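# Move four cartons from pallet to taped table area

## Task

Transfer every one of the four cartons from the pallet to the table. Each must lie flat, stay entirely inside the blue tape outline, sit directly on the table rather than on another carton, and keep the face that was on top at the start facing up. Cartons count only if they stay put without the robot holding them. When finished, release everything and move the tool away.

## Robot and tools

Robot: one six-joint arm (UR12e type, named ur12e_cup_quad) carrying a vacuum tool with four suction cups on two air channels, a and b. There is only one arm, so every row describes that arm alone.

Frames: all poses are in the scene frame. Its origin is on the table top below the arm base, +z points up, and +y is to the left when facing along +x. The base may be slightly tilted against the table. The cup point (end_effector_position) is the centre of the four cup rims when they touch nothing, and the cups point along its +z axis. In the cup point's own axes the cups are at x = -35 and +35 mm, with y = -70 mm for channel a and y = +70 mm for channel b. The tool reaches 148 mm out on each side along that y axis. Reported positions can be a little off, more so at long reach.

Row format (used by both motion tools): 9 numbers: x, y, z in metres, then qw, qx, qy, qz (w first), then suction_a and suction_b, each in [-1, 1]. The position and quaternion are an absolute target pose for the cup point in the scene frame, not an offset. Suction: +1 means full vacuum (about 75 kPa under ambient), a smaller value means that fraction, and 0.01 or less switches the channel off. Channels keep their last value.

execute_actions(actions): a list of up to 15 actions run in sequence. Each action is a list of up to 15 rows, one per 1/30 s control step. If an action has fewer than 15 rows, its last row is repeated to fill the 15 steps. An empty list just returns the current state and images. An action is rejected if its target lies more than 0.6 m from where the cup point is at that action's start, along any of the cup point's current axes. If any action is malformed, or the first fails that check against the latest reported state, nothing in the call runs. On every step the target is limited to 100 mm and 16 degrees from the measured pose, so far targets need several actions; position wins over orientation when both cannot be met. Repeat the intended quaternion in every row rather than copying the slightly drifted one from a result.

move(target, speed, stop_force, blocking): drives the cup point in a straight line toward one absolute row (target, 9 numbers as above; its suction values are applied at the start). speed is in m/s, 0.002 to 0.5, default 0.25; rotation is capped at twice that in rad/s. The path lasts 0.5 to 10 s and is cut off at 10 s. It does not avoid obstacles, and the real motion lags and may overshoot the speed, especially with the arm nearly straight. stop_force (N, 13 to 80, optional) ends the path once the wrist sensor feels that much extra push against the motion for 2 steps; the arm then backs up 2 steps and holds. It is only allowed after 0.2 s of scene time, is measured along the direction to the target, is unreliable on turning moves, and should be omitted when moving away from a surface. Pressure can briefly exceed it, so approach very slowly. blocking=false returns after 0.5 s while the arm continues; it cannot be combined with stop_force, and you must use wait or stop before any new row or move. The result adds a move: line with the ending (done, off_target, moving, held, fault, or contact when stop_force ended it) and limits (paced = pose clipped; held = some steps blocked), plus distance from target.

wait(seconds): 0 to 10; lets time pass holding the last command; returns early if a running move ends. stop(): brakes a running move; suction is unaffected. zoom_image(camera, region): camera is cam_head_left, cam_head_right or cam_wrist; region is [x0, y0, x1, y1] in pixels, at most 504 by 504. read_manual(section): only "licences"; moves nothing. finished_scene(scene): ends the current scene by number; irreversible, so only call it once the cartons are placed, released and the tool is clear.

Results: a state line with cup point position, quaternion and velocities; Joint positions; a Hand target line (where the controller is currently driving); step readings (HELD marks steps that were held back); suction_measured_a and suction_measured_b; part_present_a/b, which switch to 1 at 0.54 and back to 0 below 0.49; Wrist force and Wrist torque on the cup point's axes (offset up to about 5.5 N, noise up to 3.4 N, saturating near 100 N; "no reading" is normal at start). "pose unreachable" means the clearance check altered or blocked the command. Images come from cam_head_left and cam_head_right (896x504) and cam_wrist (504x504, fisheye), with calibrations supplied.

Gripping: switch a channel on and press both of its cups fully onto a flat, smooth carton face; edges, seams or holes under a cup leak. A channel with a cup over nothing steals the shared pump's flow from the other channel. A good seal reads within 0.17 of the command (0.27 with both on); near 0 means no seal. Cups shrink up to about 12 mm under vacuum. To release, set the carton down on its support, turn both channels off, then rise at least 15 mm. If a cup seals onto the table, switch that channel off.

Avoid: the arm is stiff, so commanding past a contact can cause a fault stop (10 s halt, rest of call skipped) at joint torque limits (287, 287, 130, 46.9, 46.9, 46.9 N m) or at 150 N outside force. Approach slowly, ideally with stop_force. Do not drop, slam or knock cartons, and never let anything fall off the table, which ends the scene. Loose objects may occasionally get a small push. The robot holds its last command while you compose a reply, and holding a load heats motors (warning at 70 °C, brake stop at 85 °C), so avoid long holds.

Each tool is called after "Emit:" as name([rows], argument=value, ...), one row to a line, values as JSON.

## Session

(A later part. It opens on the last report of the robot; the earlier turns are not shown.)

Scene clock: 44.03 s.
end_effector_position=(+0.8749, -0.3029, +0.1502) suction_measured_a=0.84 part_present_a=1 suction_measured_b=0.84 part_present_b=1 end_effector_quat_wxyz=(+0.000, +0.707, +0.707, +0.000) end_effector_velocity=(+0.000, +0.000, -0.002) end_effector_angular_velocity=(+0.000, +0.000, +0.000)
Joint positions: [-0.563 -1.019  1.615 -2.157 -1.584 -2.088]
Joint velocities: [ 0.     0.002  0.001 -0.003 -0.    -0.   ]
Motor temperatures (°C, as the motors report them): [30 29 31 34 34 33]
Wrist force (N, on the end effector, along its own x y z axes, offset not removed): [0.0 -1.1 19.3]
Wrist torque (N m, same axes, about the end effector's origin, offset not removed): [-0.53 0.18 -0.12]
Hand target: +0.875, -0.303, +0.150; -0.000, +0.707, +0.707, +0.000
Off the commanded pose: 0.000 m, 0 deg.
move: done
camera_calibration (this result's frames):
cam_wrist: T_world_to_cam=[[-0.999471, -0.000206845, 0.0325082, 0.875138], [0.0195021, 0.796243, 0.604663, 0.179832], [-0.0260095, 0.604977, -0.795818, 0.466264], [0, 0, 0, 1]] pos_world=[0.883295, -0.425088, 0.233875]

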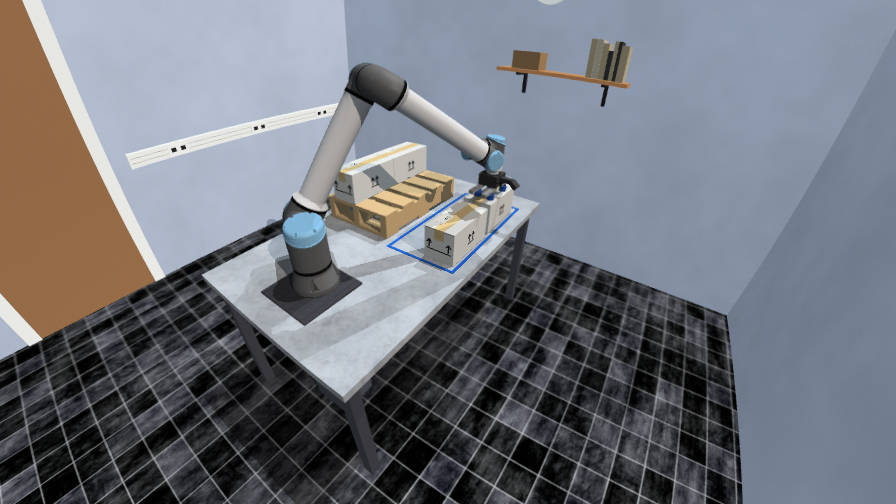

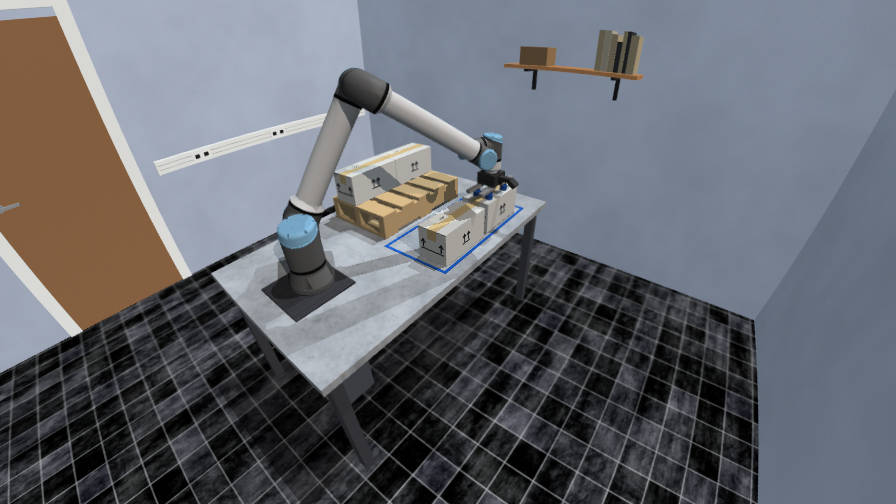

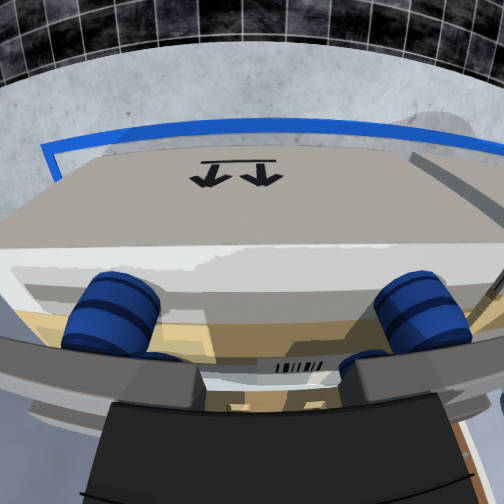

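Emit:
move(target=[0.875,-0.307,0.15,0,0.7071,0.7071,0,1,1], speed=0.02)

Emit:
move(target=[0.875,-0.307,0.11,0,0.7071,0.7071,0,1,1], speed=0.005, stop_force=13)

Emit:
execute_actions([
  [[0.875,-0.307,0.146,0,0.7071,0.7071,0,0,0]],
])

Emit:
move(target=[0.875,-0.307,0.31,0,0.7071,0.7071,0,0,0])

Emit:
move(target=[0.847,0.268,0.30,0,0.7071,0.7071,0,0,0], speed=0.4)

Emit:
move(target=[0.847,0.268,0.273,0,0.7071,0.7071,0,1,1], speed=0.015)

Emit:
wait(seconds=0.5)

Emit:
move(target=[0.85,0.268,0.305,0,0.7071,0.7071,0,1,1], speed=0.1)

Emit:
move(target=[0.875,-0.143,0.305,0,0.7071,0.7071,0,1,1])

Scene clock: 51.00 s.
end_effector_position=(+0.8750, -0.3069, +0.1500) suction_measured_a=0.84 part_present_a=1 suction_measured_b=0.84 part_present_b=1 end_effector_quat_wxyz=(+0.000, +0.707, +0.707, +0.000) end_effector_velocity=(-0.000, -0.001, +0.001) end_effector_angular_velocity=(-0.000, -0.001, -0.000)
Joint positions: [-0.567 -1.017  1.612 -2.156 -1.584 -2.092]
Joint velocities: [-0.001 -0.001 -0.001  0.    -0.    -0.001]
Motor temperatures (°C, as the motors report them): [30 29 31 34 34 33]
Wrist force (N, on the end effector, along its own x y z axes, offset not removed): [2.9 -0.1 21.9]
Wrist torque (N m, same axes, about the end effector's origin, offset not removed): [-0.45 -0.13 -0.21]
Hand target: +0.875, -0.307, +0.150; -0.000, +0.707, +0.707, +0.000
Off the commanded pose: 0.000 m, 0 deg.
move: done
camera_calibration (this result's frames):
cam_wrist: T_world_to_cam=[[-0.999471, -0.000201471, 0.0325235, 0.875284], [0.0195159, 0.796236, 0.604671, 0.183113], [-0.0260182, 0.604986, -0.795811, 0.468526], [0, 0, 0, 1]] pos_world=[0.883437, -0.429076, 0.233668]

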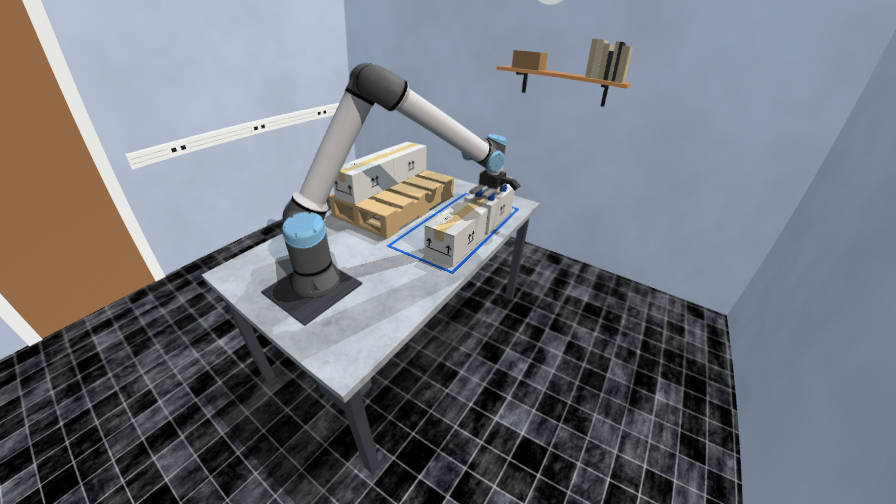

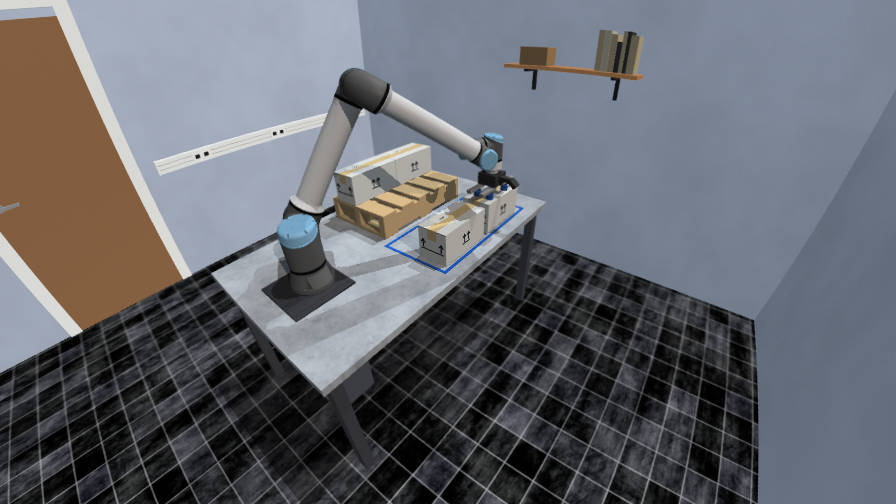

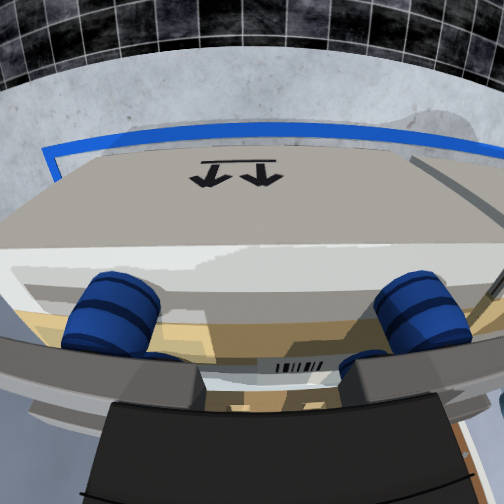

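Scene clock: 52.83 s.
end_effector_position=(+0.8750, -0.3069, +0.1426) suction_measured_a=0.84 part_present_a=1 suction_measured_b=0.84 part_present_b=1 end_effector_quat_wxyz=(+0.000, +0.707, +0.707, +0.000) end_effector_velocity=(-0.000, +0.000, +0.000) end_effector_angular_velocity=(+0.001, +0.001, +0.000)
Joint positions: [-0.567 -1.01   1.616 -2.167 -1.584 -2.092]
Joint velocities: [-0.    -0.    -0.     0.002 -0.    -0.   ]
Motor temperatures (°C, as the motors report them): [30 29 31 34 34 33]
Wrist force (N, on the end effector, along its own x y z axes, offset not removed): [7.0 -7.2 -4.2]
Wrist torque (N m, same axes, about the end effector's origin, offset not removed): [0.04 -0.18 0.18]
Hand target: +0.875, -0.307, +0.143; +0.000, +0.707, +0.707, +0.000
Off the commanded pose: 0.033 m, 0 deg.
move: contact
camera_calibration (this result's frames):
cam_wrist: T_world_to_cam=[[-0.999476, -0.000199365, 0.0323827, 0.875559], [0.01943, 0.796293, 0.6046, 0.187709], [-0.0259067, 0.604912, -0.795871, 0.462532], [0, 0, 0, 1]] pos_world=[0.883435, -0.429087, 0.226274]

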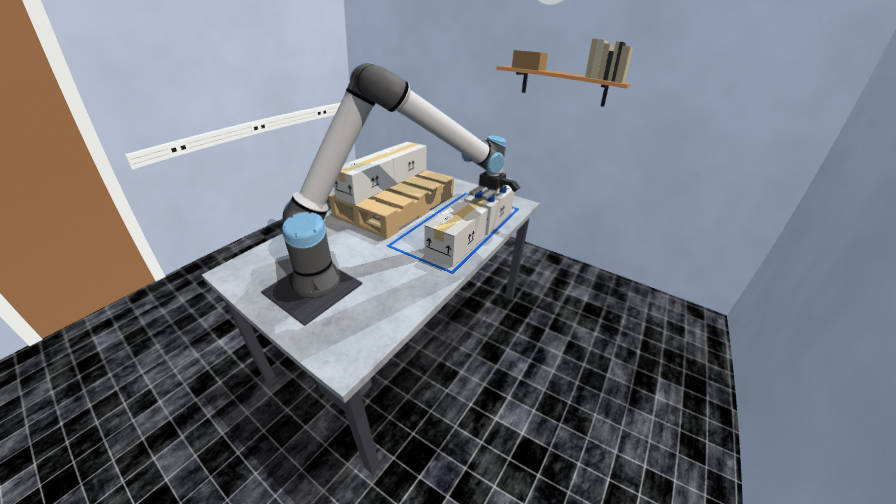

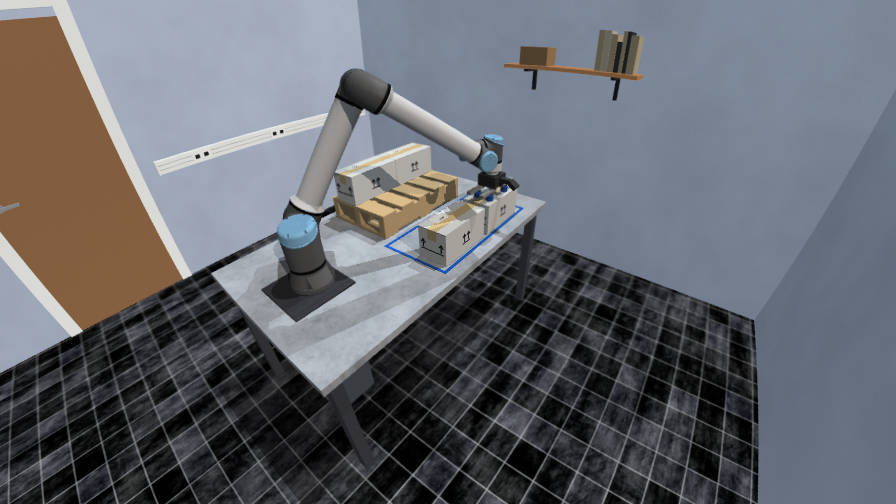

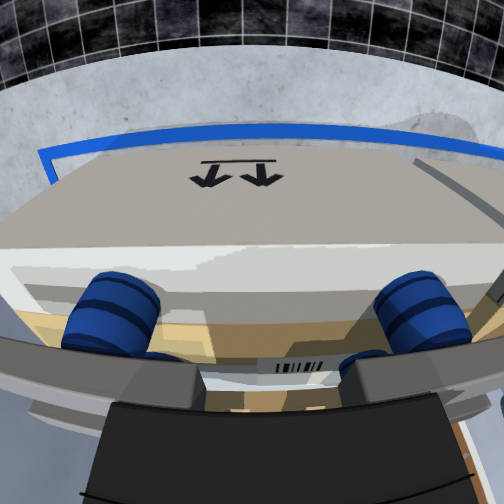

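Scene clock: 53.33 s.
end_effector_position=(+0.8750, -0.3070, +0.1460) suction_measured_a=0.00 part_present_a=0 suction_measured_b=0.00 part_present_b=0 end_effector_quat_wxyz=(+0.000, +0.707, +0.707, +0.000) end_effector_velocity=(-0.000, -0.000, +0.000) end_effector_angular_velocity=(+0.000, +0.000, -0.000)
Joint positions: [-0.567 -1.013  1.614 -2.162 -1.584 -2.092]
Joint velocities: [-0.    -0.    -0.     0.001 -0.    -0.   ]
Motor temperatures (°C, as the motors report them): [30 29 31 34 34 33]
Wrist force (N, on the end effector, along its own x y z axes, offset not removed): [1.6 -3.3 -44.7]
Wrist torque (N m, same axes, about the end effector's origin, offset not removed): [-0.48 0.33 -0.09]
Hand target: +0.875, -0.307, +0.146; +0.000, +0.707, +0.707, +0.000
Off the commanded pose: 0.000 m, 0 deg.
Step readings (end_effector_position):
0: (+0.8750, -0.3069, +0.1426)
1: (+0.8750, -0.3069, +0.1427)
2: (+0.8750, -0.3069, +0.1433)
4: (+0.8753, -0.3071, +0.1452)
8: (+0.8751, -0.3071, +0.1460)
15: end_effector_position above
camera_calibration (this result's frames):
cam_wrist: T_world_to_cam=[[-0.999473, -0.000209936, 0.0324501, 0.875443], [0.0194634, 0.796269, 0.604629, 0.185655], [-0.025966, 0.604942, -0.795846, 0.465368], [0, 0, 0, 1]] pos_world=[0.883452, -0.429168, 0.229701]

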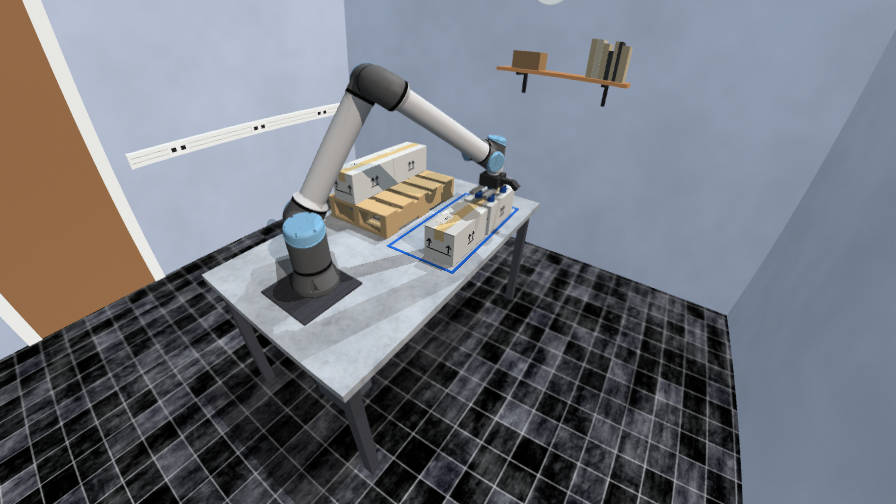

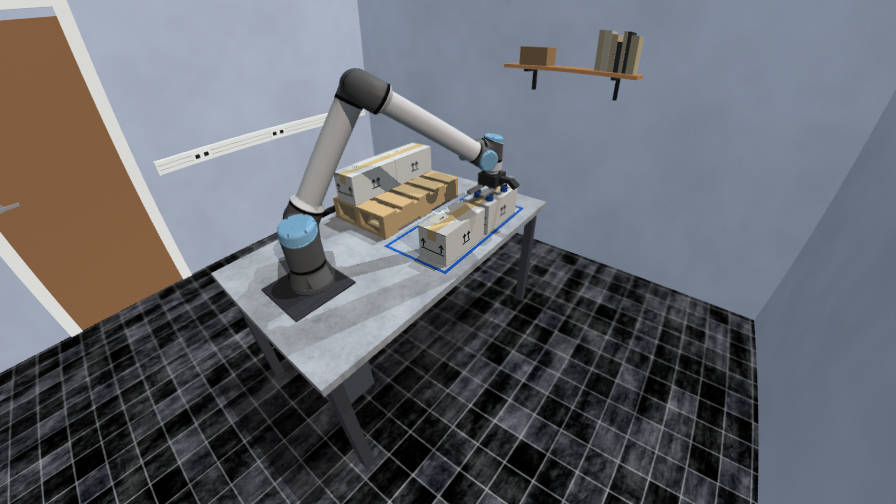

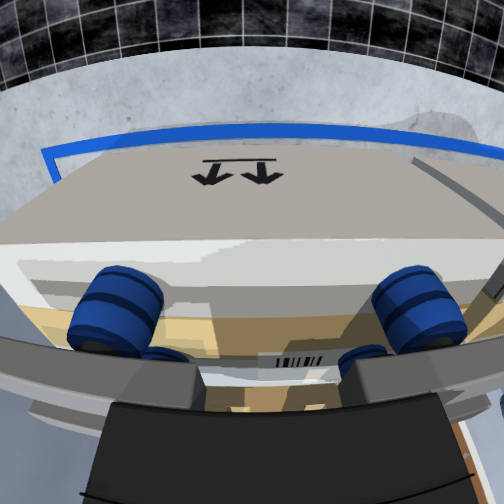

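Scene clock: 54.53 s.
end_effector_position=(+0.8751, -0.3071, +0.3098) suction_measured_a=0.00 part_present_a=0 suction_measured_b=0.00 part_present_b=0 end_effector_quat_wxyz=(-0.000, +0.707, +0.707, +0.000) end_effector_velocity=(-0.000, -0.000, +0.002) end_effector_angular_velocity=(-0.000, -0.000, -0.001)
Joint positions: [-0.565 -1.132  1.478 -1.907 -1.584 -2.089]
Joint velocities: [-0.001 -0.001 -0.002  0.003 -0.    -0.   ]
Motor temperatures (°C, as the motors report them): [30 29 31 34 34 33]
Wrist force (N, on the end effector, along its own x y z axes, offset not removed): [0.4 -3.2 0.4]
Wrist torque (N m, same axes, about the end effector's origin, offset not removed): [-0.88 0.34 -0.14]
Hand target: +0.875, -0.307, +0.310; +0.000, +0.707, +0.707, -0.000
Off the commanded pose: 0.000 m, 0 deg.
move: done
camera_calibration (this result's frames):
cam_wrist: T_world_to_cam=[[-0.999471, -0.000204234, 0.0325325, 0.870225], [0.0195201, 0.796214, 0.6047, 0.0865724], [-0.0260263, 0.605014, -0.795789, 0.595838], [0, 0, 0, 1]] pos_world=[0.883582, -0.429243, 0.3935]

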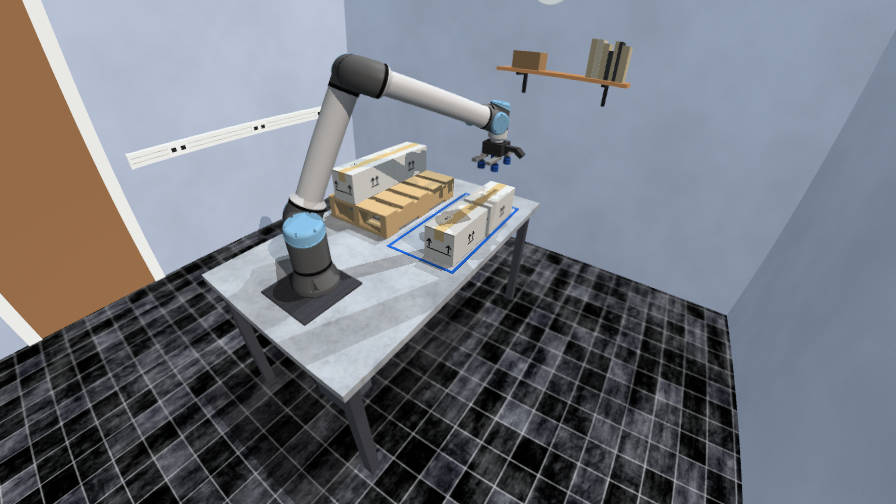

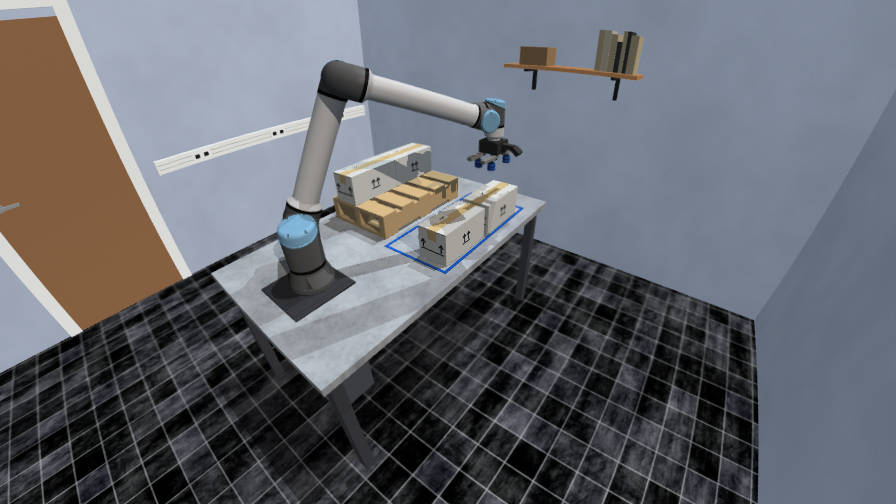

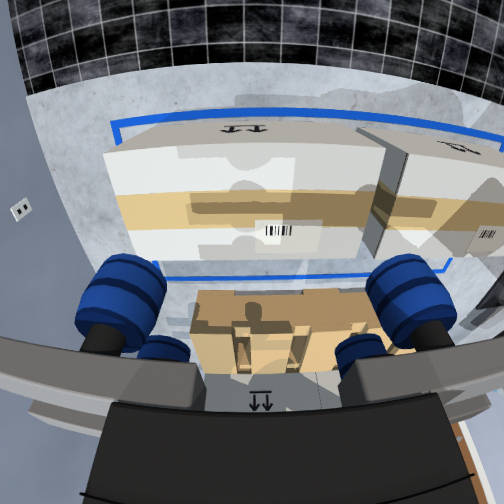

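Scene clock: 56.57 s.
end_effector_position=(+0.8461, +0.2676, +0.3000) suction_measured_a=0.00 part_present_a=0 suction_measured_b=0.00 part_present_b=0 end_effector_quat_wxyz=(+0.001, +0.707, +0.707, -0.000) end_effector_velocity=(+0.000, +0.003, -0.001) end_effector_angular_velocity=(-0.000, +0.001, +0.001)
Joint positions: [ 0.066 -1.184  1.577 -1.948 -1.577 -1.459]
Joint velocities: [ 0.003  0.002 -0.002  0.001 -0.     0.002]
Motor temperatures (°C, as the motors report them): [30 29 31 34 34 33]
Wrist force (N, on the end effector, along its own x y z axes, offset not removed): [-0.2 -2.8 0.9]
Wrist torque (N m, same axes, about the end effector's origin, offset not removed): [-0.66 0.33 -0.17]
Hand target: +0.846, +0.268, +0.300; +0.001, +0.707, +0.707, -0.000
Off the commanded pose: 0.001 m, 0 deg.
move: done
camera_calibration (this result's frames):
cam_wrist: T_world_to_cam=[[-0.999476, -0.000139128, 0.0323746, 0.841642], [0.019439, 0.797088, 0.60355, -0.364301], [-0.0258894, 0.603863, -0.796667, 0.240059], [0, 0, 0, 1]] pos_world=[0.854498, 0.145534, 0.383874]

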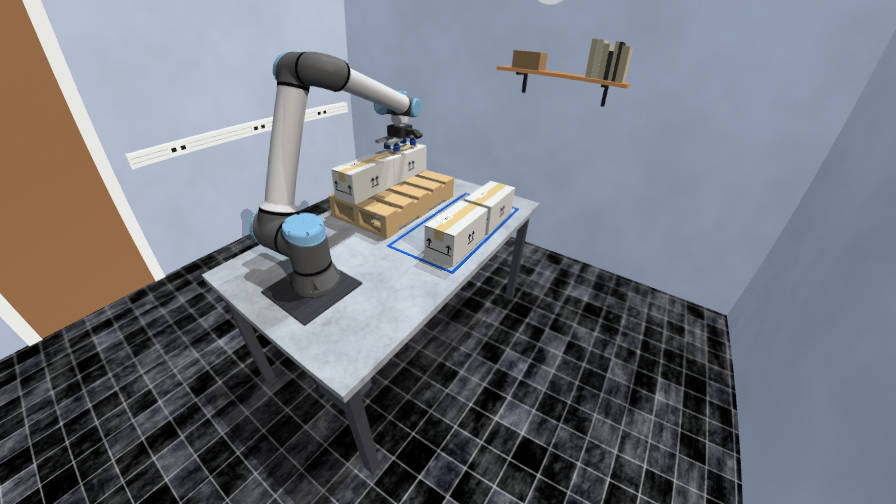

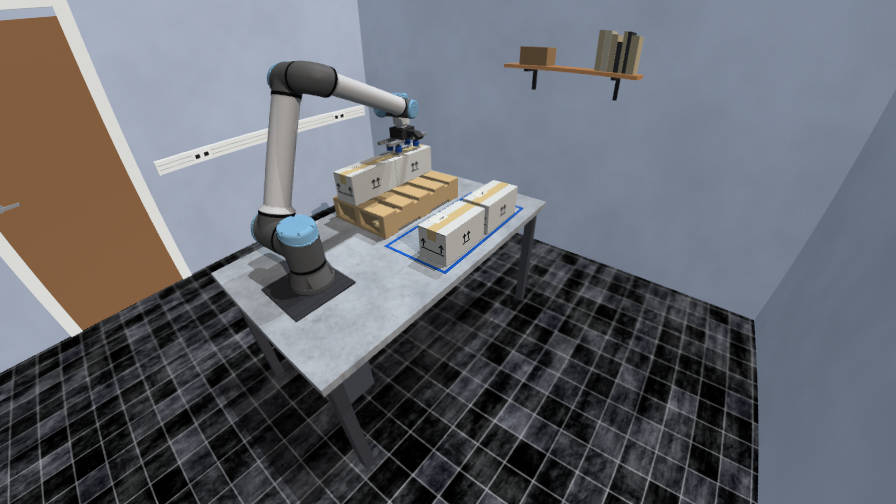

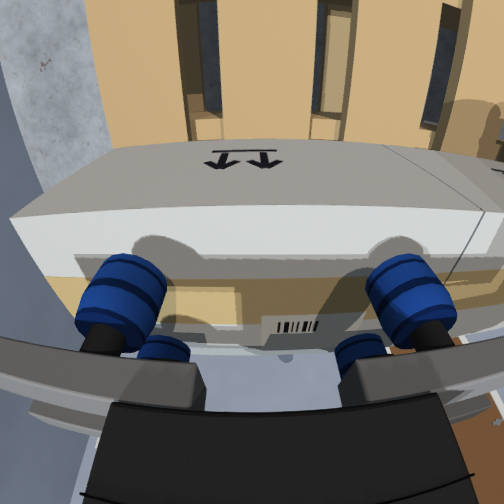

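Scene clock: 58.60 s.
end_effector_position=(+0.8469, +0.2680, +0.2731) suction_measured_a=0.62 part_present_a=1 suction_measured_b=0.62 part_present_b=1 end_effector_quat_wxyz=(-0.000, +0.707, +0.707, -0.000) end_effector_velocity=(-0.000, +0.000, -0.002) end_effector_angular_velocity=(-0.000, +0.001, +0.000)
Joint positions: [ 0.066 -1.165  1.602 -1.991 -1.575 -1.459]
Joint velocities: [ 0.     0.001  0.002 -0.003 -0.     0.   ]
Motor temperatures (°C, as the motors report them): [30 29 31 34 34 33]
Wrist force (N, on the end effector, along its own x y z axes, offset not removed): [0.4 -3.6 22.7]
Wrist torque (N m, same axes, about the end effector's origin, offset not removed): [-0.17 0.24 -0.15]
Hand target: +0.847, +0.268, +0.273; -0.000, +0.707, +0.707, -0.000
Off the commanded pose: 0.000 m, 0 deg.
move: done
camera_calibration (this result's frames):
cam_wrist: T_world_to_cam=[[-0.999468, -0.000200358, 0.0326294, 0.843319], [0.0195807, 0.79624, 0.604665, -0.348606], [-0.0261019, 0.604981, -0.795812, 0.21806], [0, 0, 0, 1]] pos_world=[0.855387, 0.145821, 0.356807]

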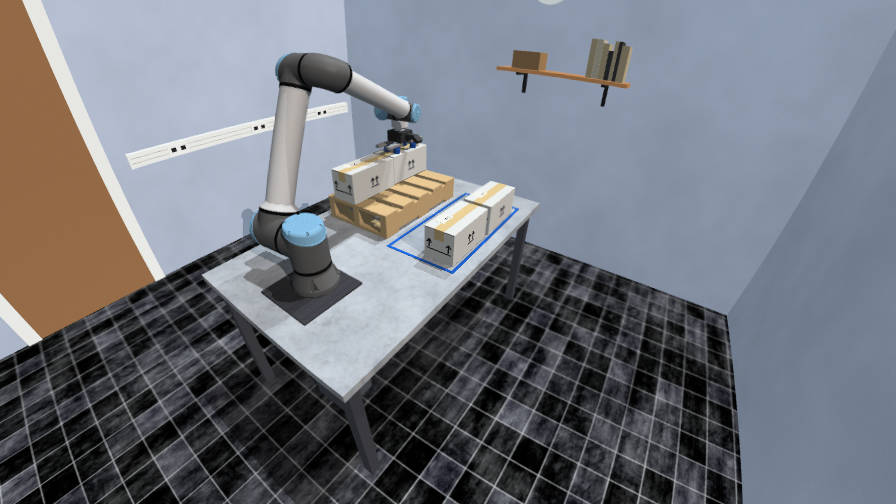

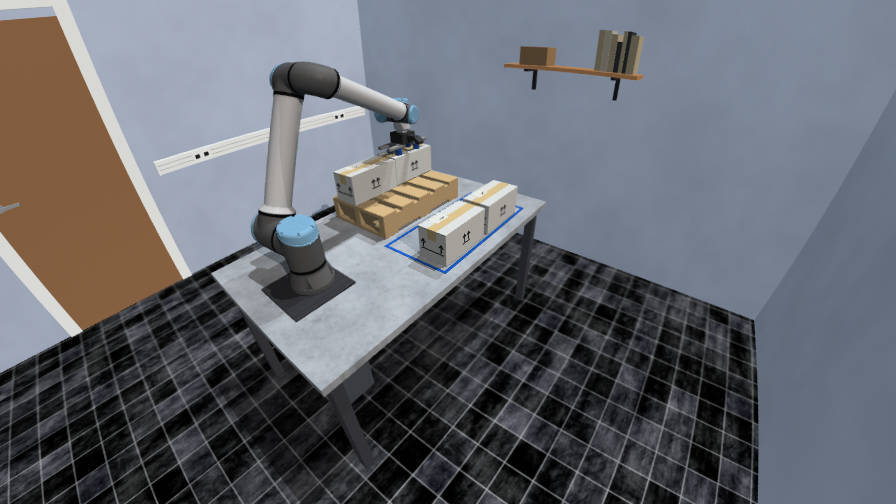

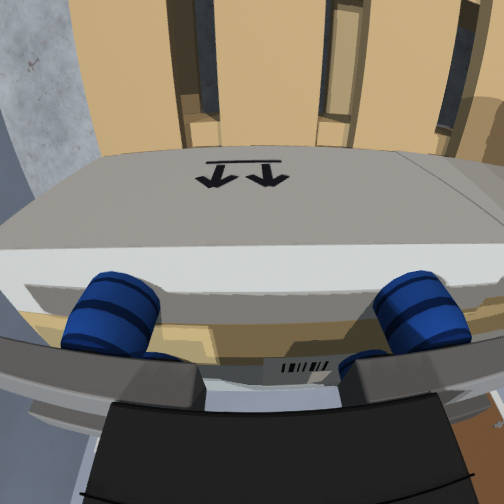

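Scene clock: 59.10 s.
end_effector_position=(+0.8470, +0.2680, +0.2730) suction_measured_a=0.81 part_present_a=1 suction_measured_b=0.81 part_present_b=1 end_effector_quat_wxyz=(-0.000, +0.707, +0.707, +0.000) end_effector_velocity=(-0.000, +0.001, +0.000) end_effector_angular_velocity=(-0.000, -0.000, +0.001)
Joint positions: [ 0.066 -1.165  1.602 -1.992 -1.575 -1.459]
Joint velocities: [ 0.001 -0.    -0.     0.    -0.    -0.   ]
Motor temperatures (°C, as the motors report them): [30 29 31 34 34 33]
Wrist force (N, on the end effector, along its own x y z axes, offset not removed): [-0.1 -1.7 21.1]
Wrist torque (N m, same axes, about the end effector's origin, offset not removed): [0.01 0.34 -0.18]
Hand target: +0.847, +0.268, +0.273; -0.000, +0.707, +0.707, -0.000
Off the commanded pose: 0.000 m, 0 deg.
wait: 0.50 s; at rest by 0.17 s
camera_calibration (this result's frames):
cam_wrist: T_world_to_cam=[[-0.99947, -0.000199041, 0.032538, 0.843378], [0.0195268, 0.796233, 0.604674, -0.348481], [-0.0260282, 0.60499, -0.795808, 0.217884], [0, 0, 0, 1]] pos_world=[0.855408, 0.145823, 0.35667]

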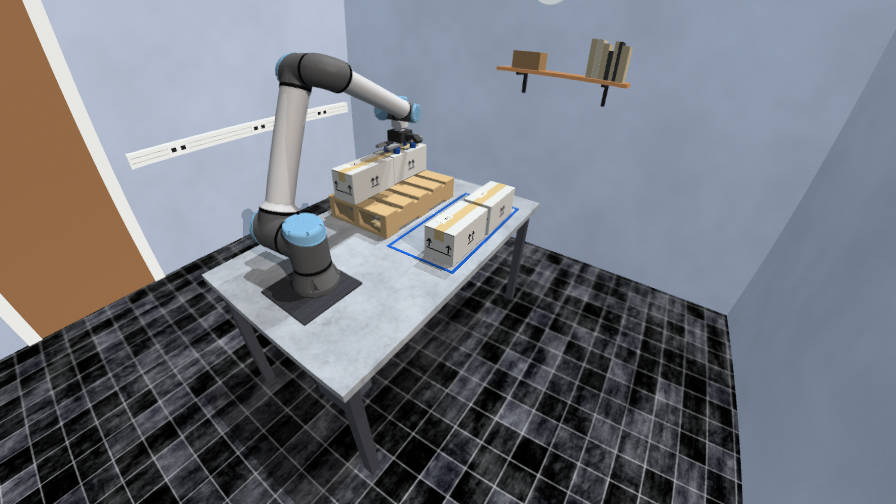

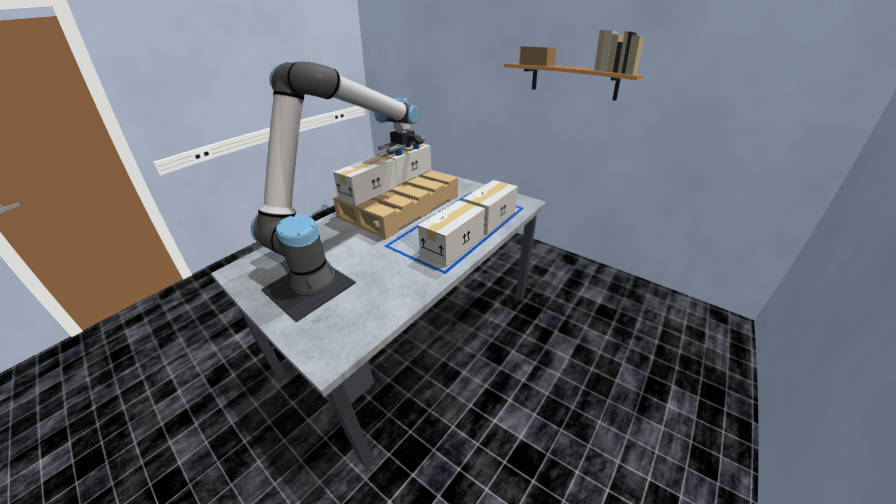

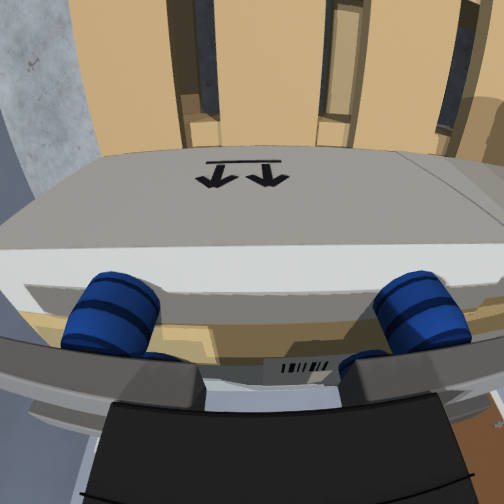

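Scene clock: 59.93 s.
end_effector_position=(+0.8500, +0.2680, +0.3048) suction_measured_a=0.84 part_present_a=1 suction_measured_b=0.84 part_present_b=1 end_effector_quat_wxyz=(-0.000, +0.707, +0.707, -0.000) end_effector_velocity=(-0.000, +0.001, +0.002) end_effector_angular_velocity=(+0.000, -0.000, +0.001)
Joint positions: [ 0.066 -1.18   1.564 -1.938 -1.575 -1.459]
Joint velocities: [ 0.001 -0.002 -0.002  0.003  0.     0.   ]
Motor temperatures (°C, as the motors report them): [30 29 31 34 34 33]
Wrist force (N, on the end effector, along its own x y z axes, offset not removed): [-0.8 -4.3 20.4]
Wrist torque (N m, same axes, about the end effector's origin, offset not removed): [-0.29 0.35 -0.20]
Hand target: +0.850, +0.268, +0.305; +0.000, +0.707, +0.707, +0.000
Off the commanded pose: 0.000 m, 0 deg.
move: done
camera_calibration (this result's frames):
cam_wrist: T_world_to_cam=[[-0.99947, -0.000209787, 0.032553, 0.845377], [0.0195273, 0.796233, 0.604675, -0.367815], [-0.0260466, 0.604991, -0.795806, 0.243303], [0, 0, 0, 1]] pos_world=[0.858449, 0.145848, 0.388511]

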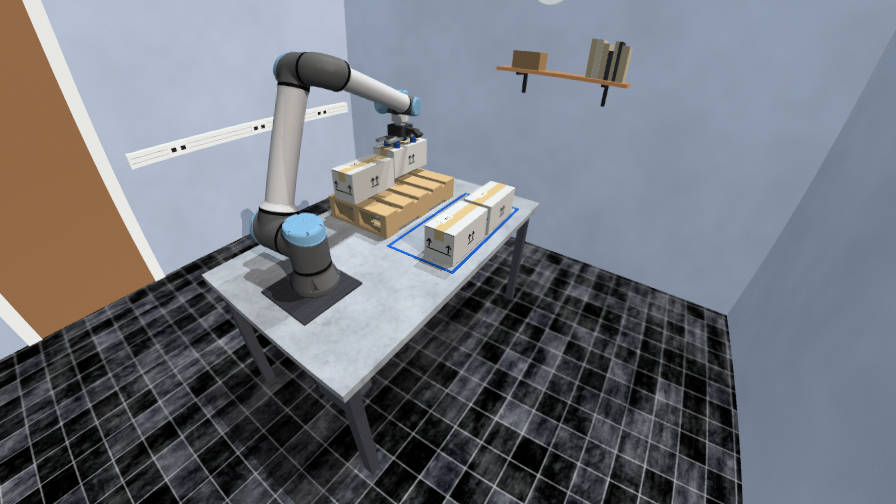

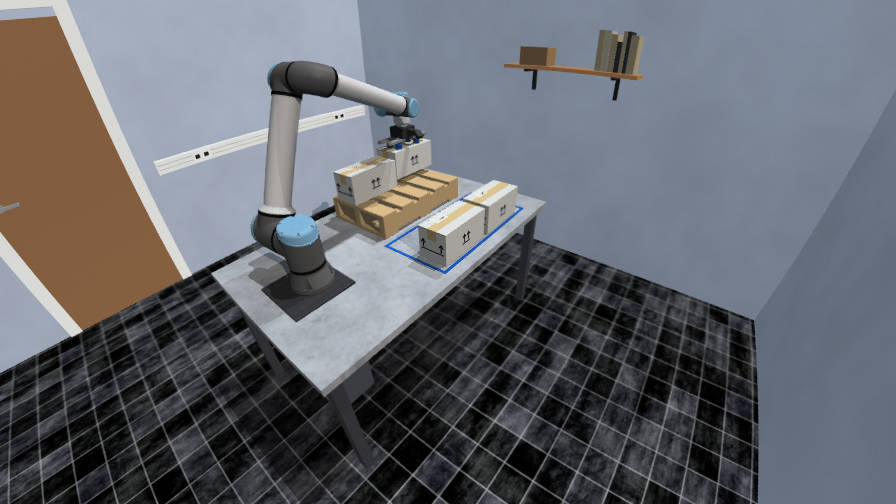

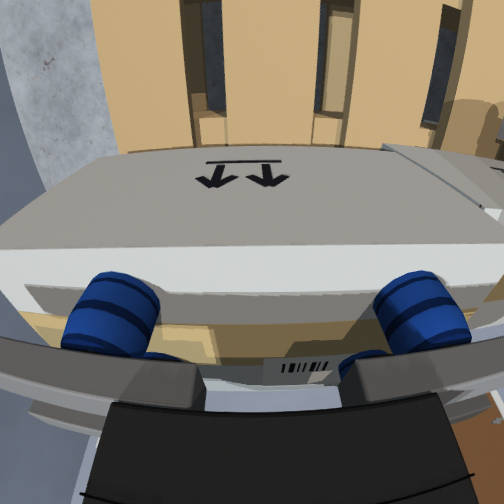

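Scene clock: 62.13 s.
end_effector_position=(+0.8756, -0.1427, +0.3050) suction_measured_a=0.84 part_present_a=1 suction_measured_b=0.84 part_present_b=1 end_effector_quat_wxyz=(-0.000, +0.707, +0.707, +0.000) end_effector_velocity=(+0.000, -0.001, +0.000) end_effector_angular_velocity=(+0.000, -0.000, +0.001)
Joint positions: [-0.398 -1.19   1.573 -1.942 -1.581 -1.923]
Joint velocities: [-0.001  0.001 -0.001  0.     0.    -0.002]
Motor temperatures (°C, as the motors report them): [30 29 31 34 34 33]
Wrist force (N, on the end effector, along its own x y z axes, offset not removed): [0.2 -1.3 18.4]
Wrist torque (N m, same axes, about the end effector's origin, offset not removed): [0.14 0.24 -0.18]
Hand target: +0.876, -0.143, +0.305; -0.000, +0.707, +0.707, +0.000
Off the commanded pose: 0.001 m, 0 deg.
move: done
camera_calibration (this result's frames):
cam_wrist: T_world_to_cam=[[-0.999464, -0.000270855, 0.0327352, 0.870797], [0.0196156, 0.795618, 0.605482, -0.0418238], [-0.0262087, 0.605799, -0.795186, 0.492641], [0, 0, 0, 1]] pos_world=[0.884062, -0.26493, 0.388559]

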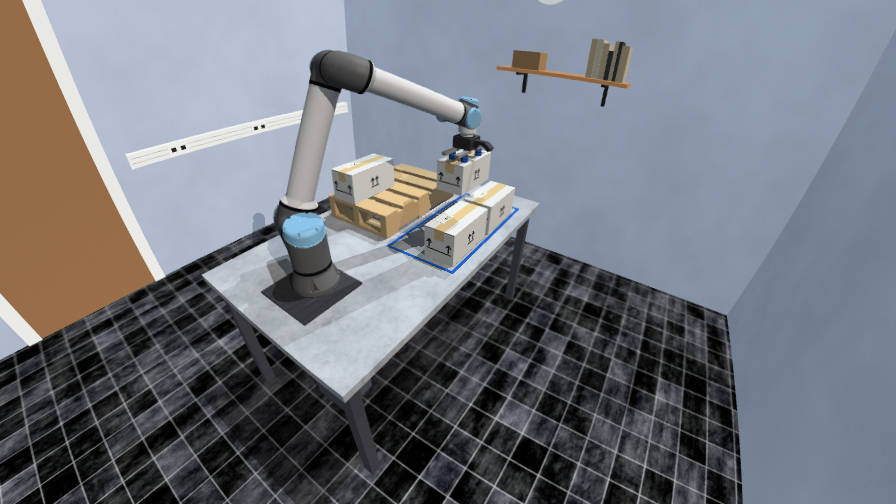

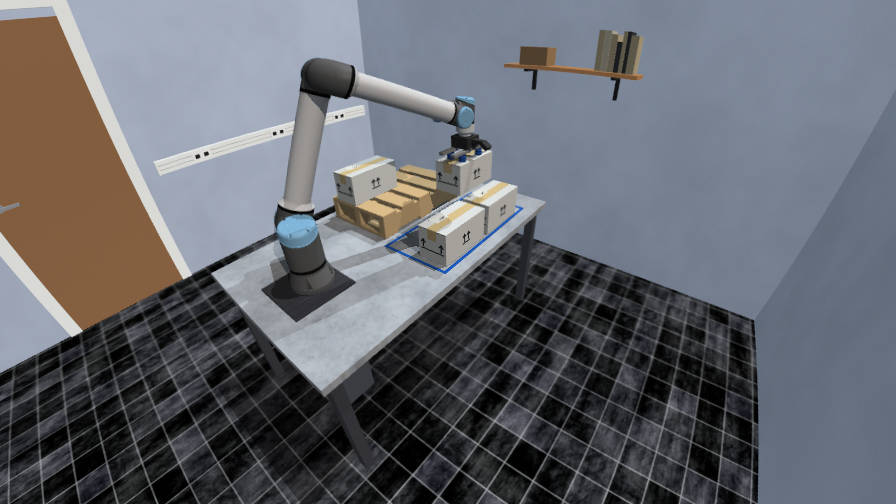

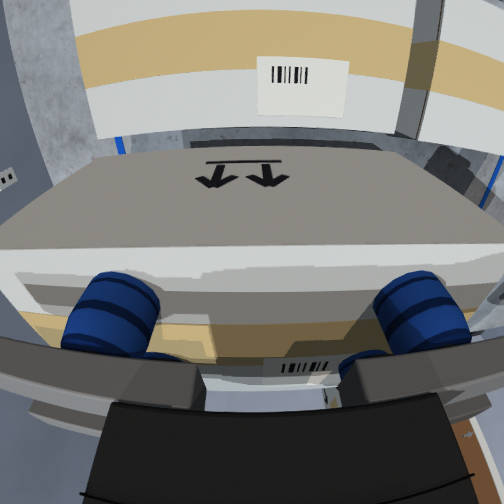

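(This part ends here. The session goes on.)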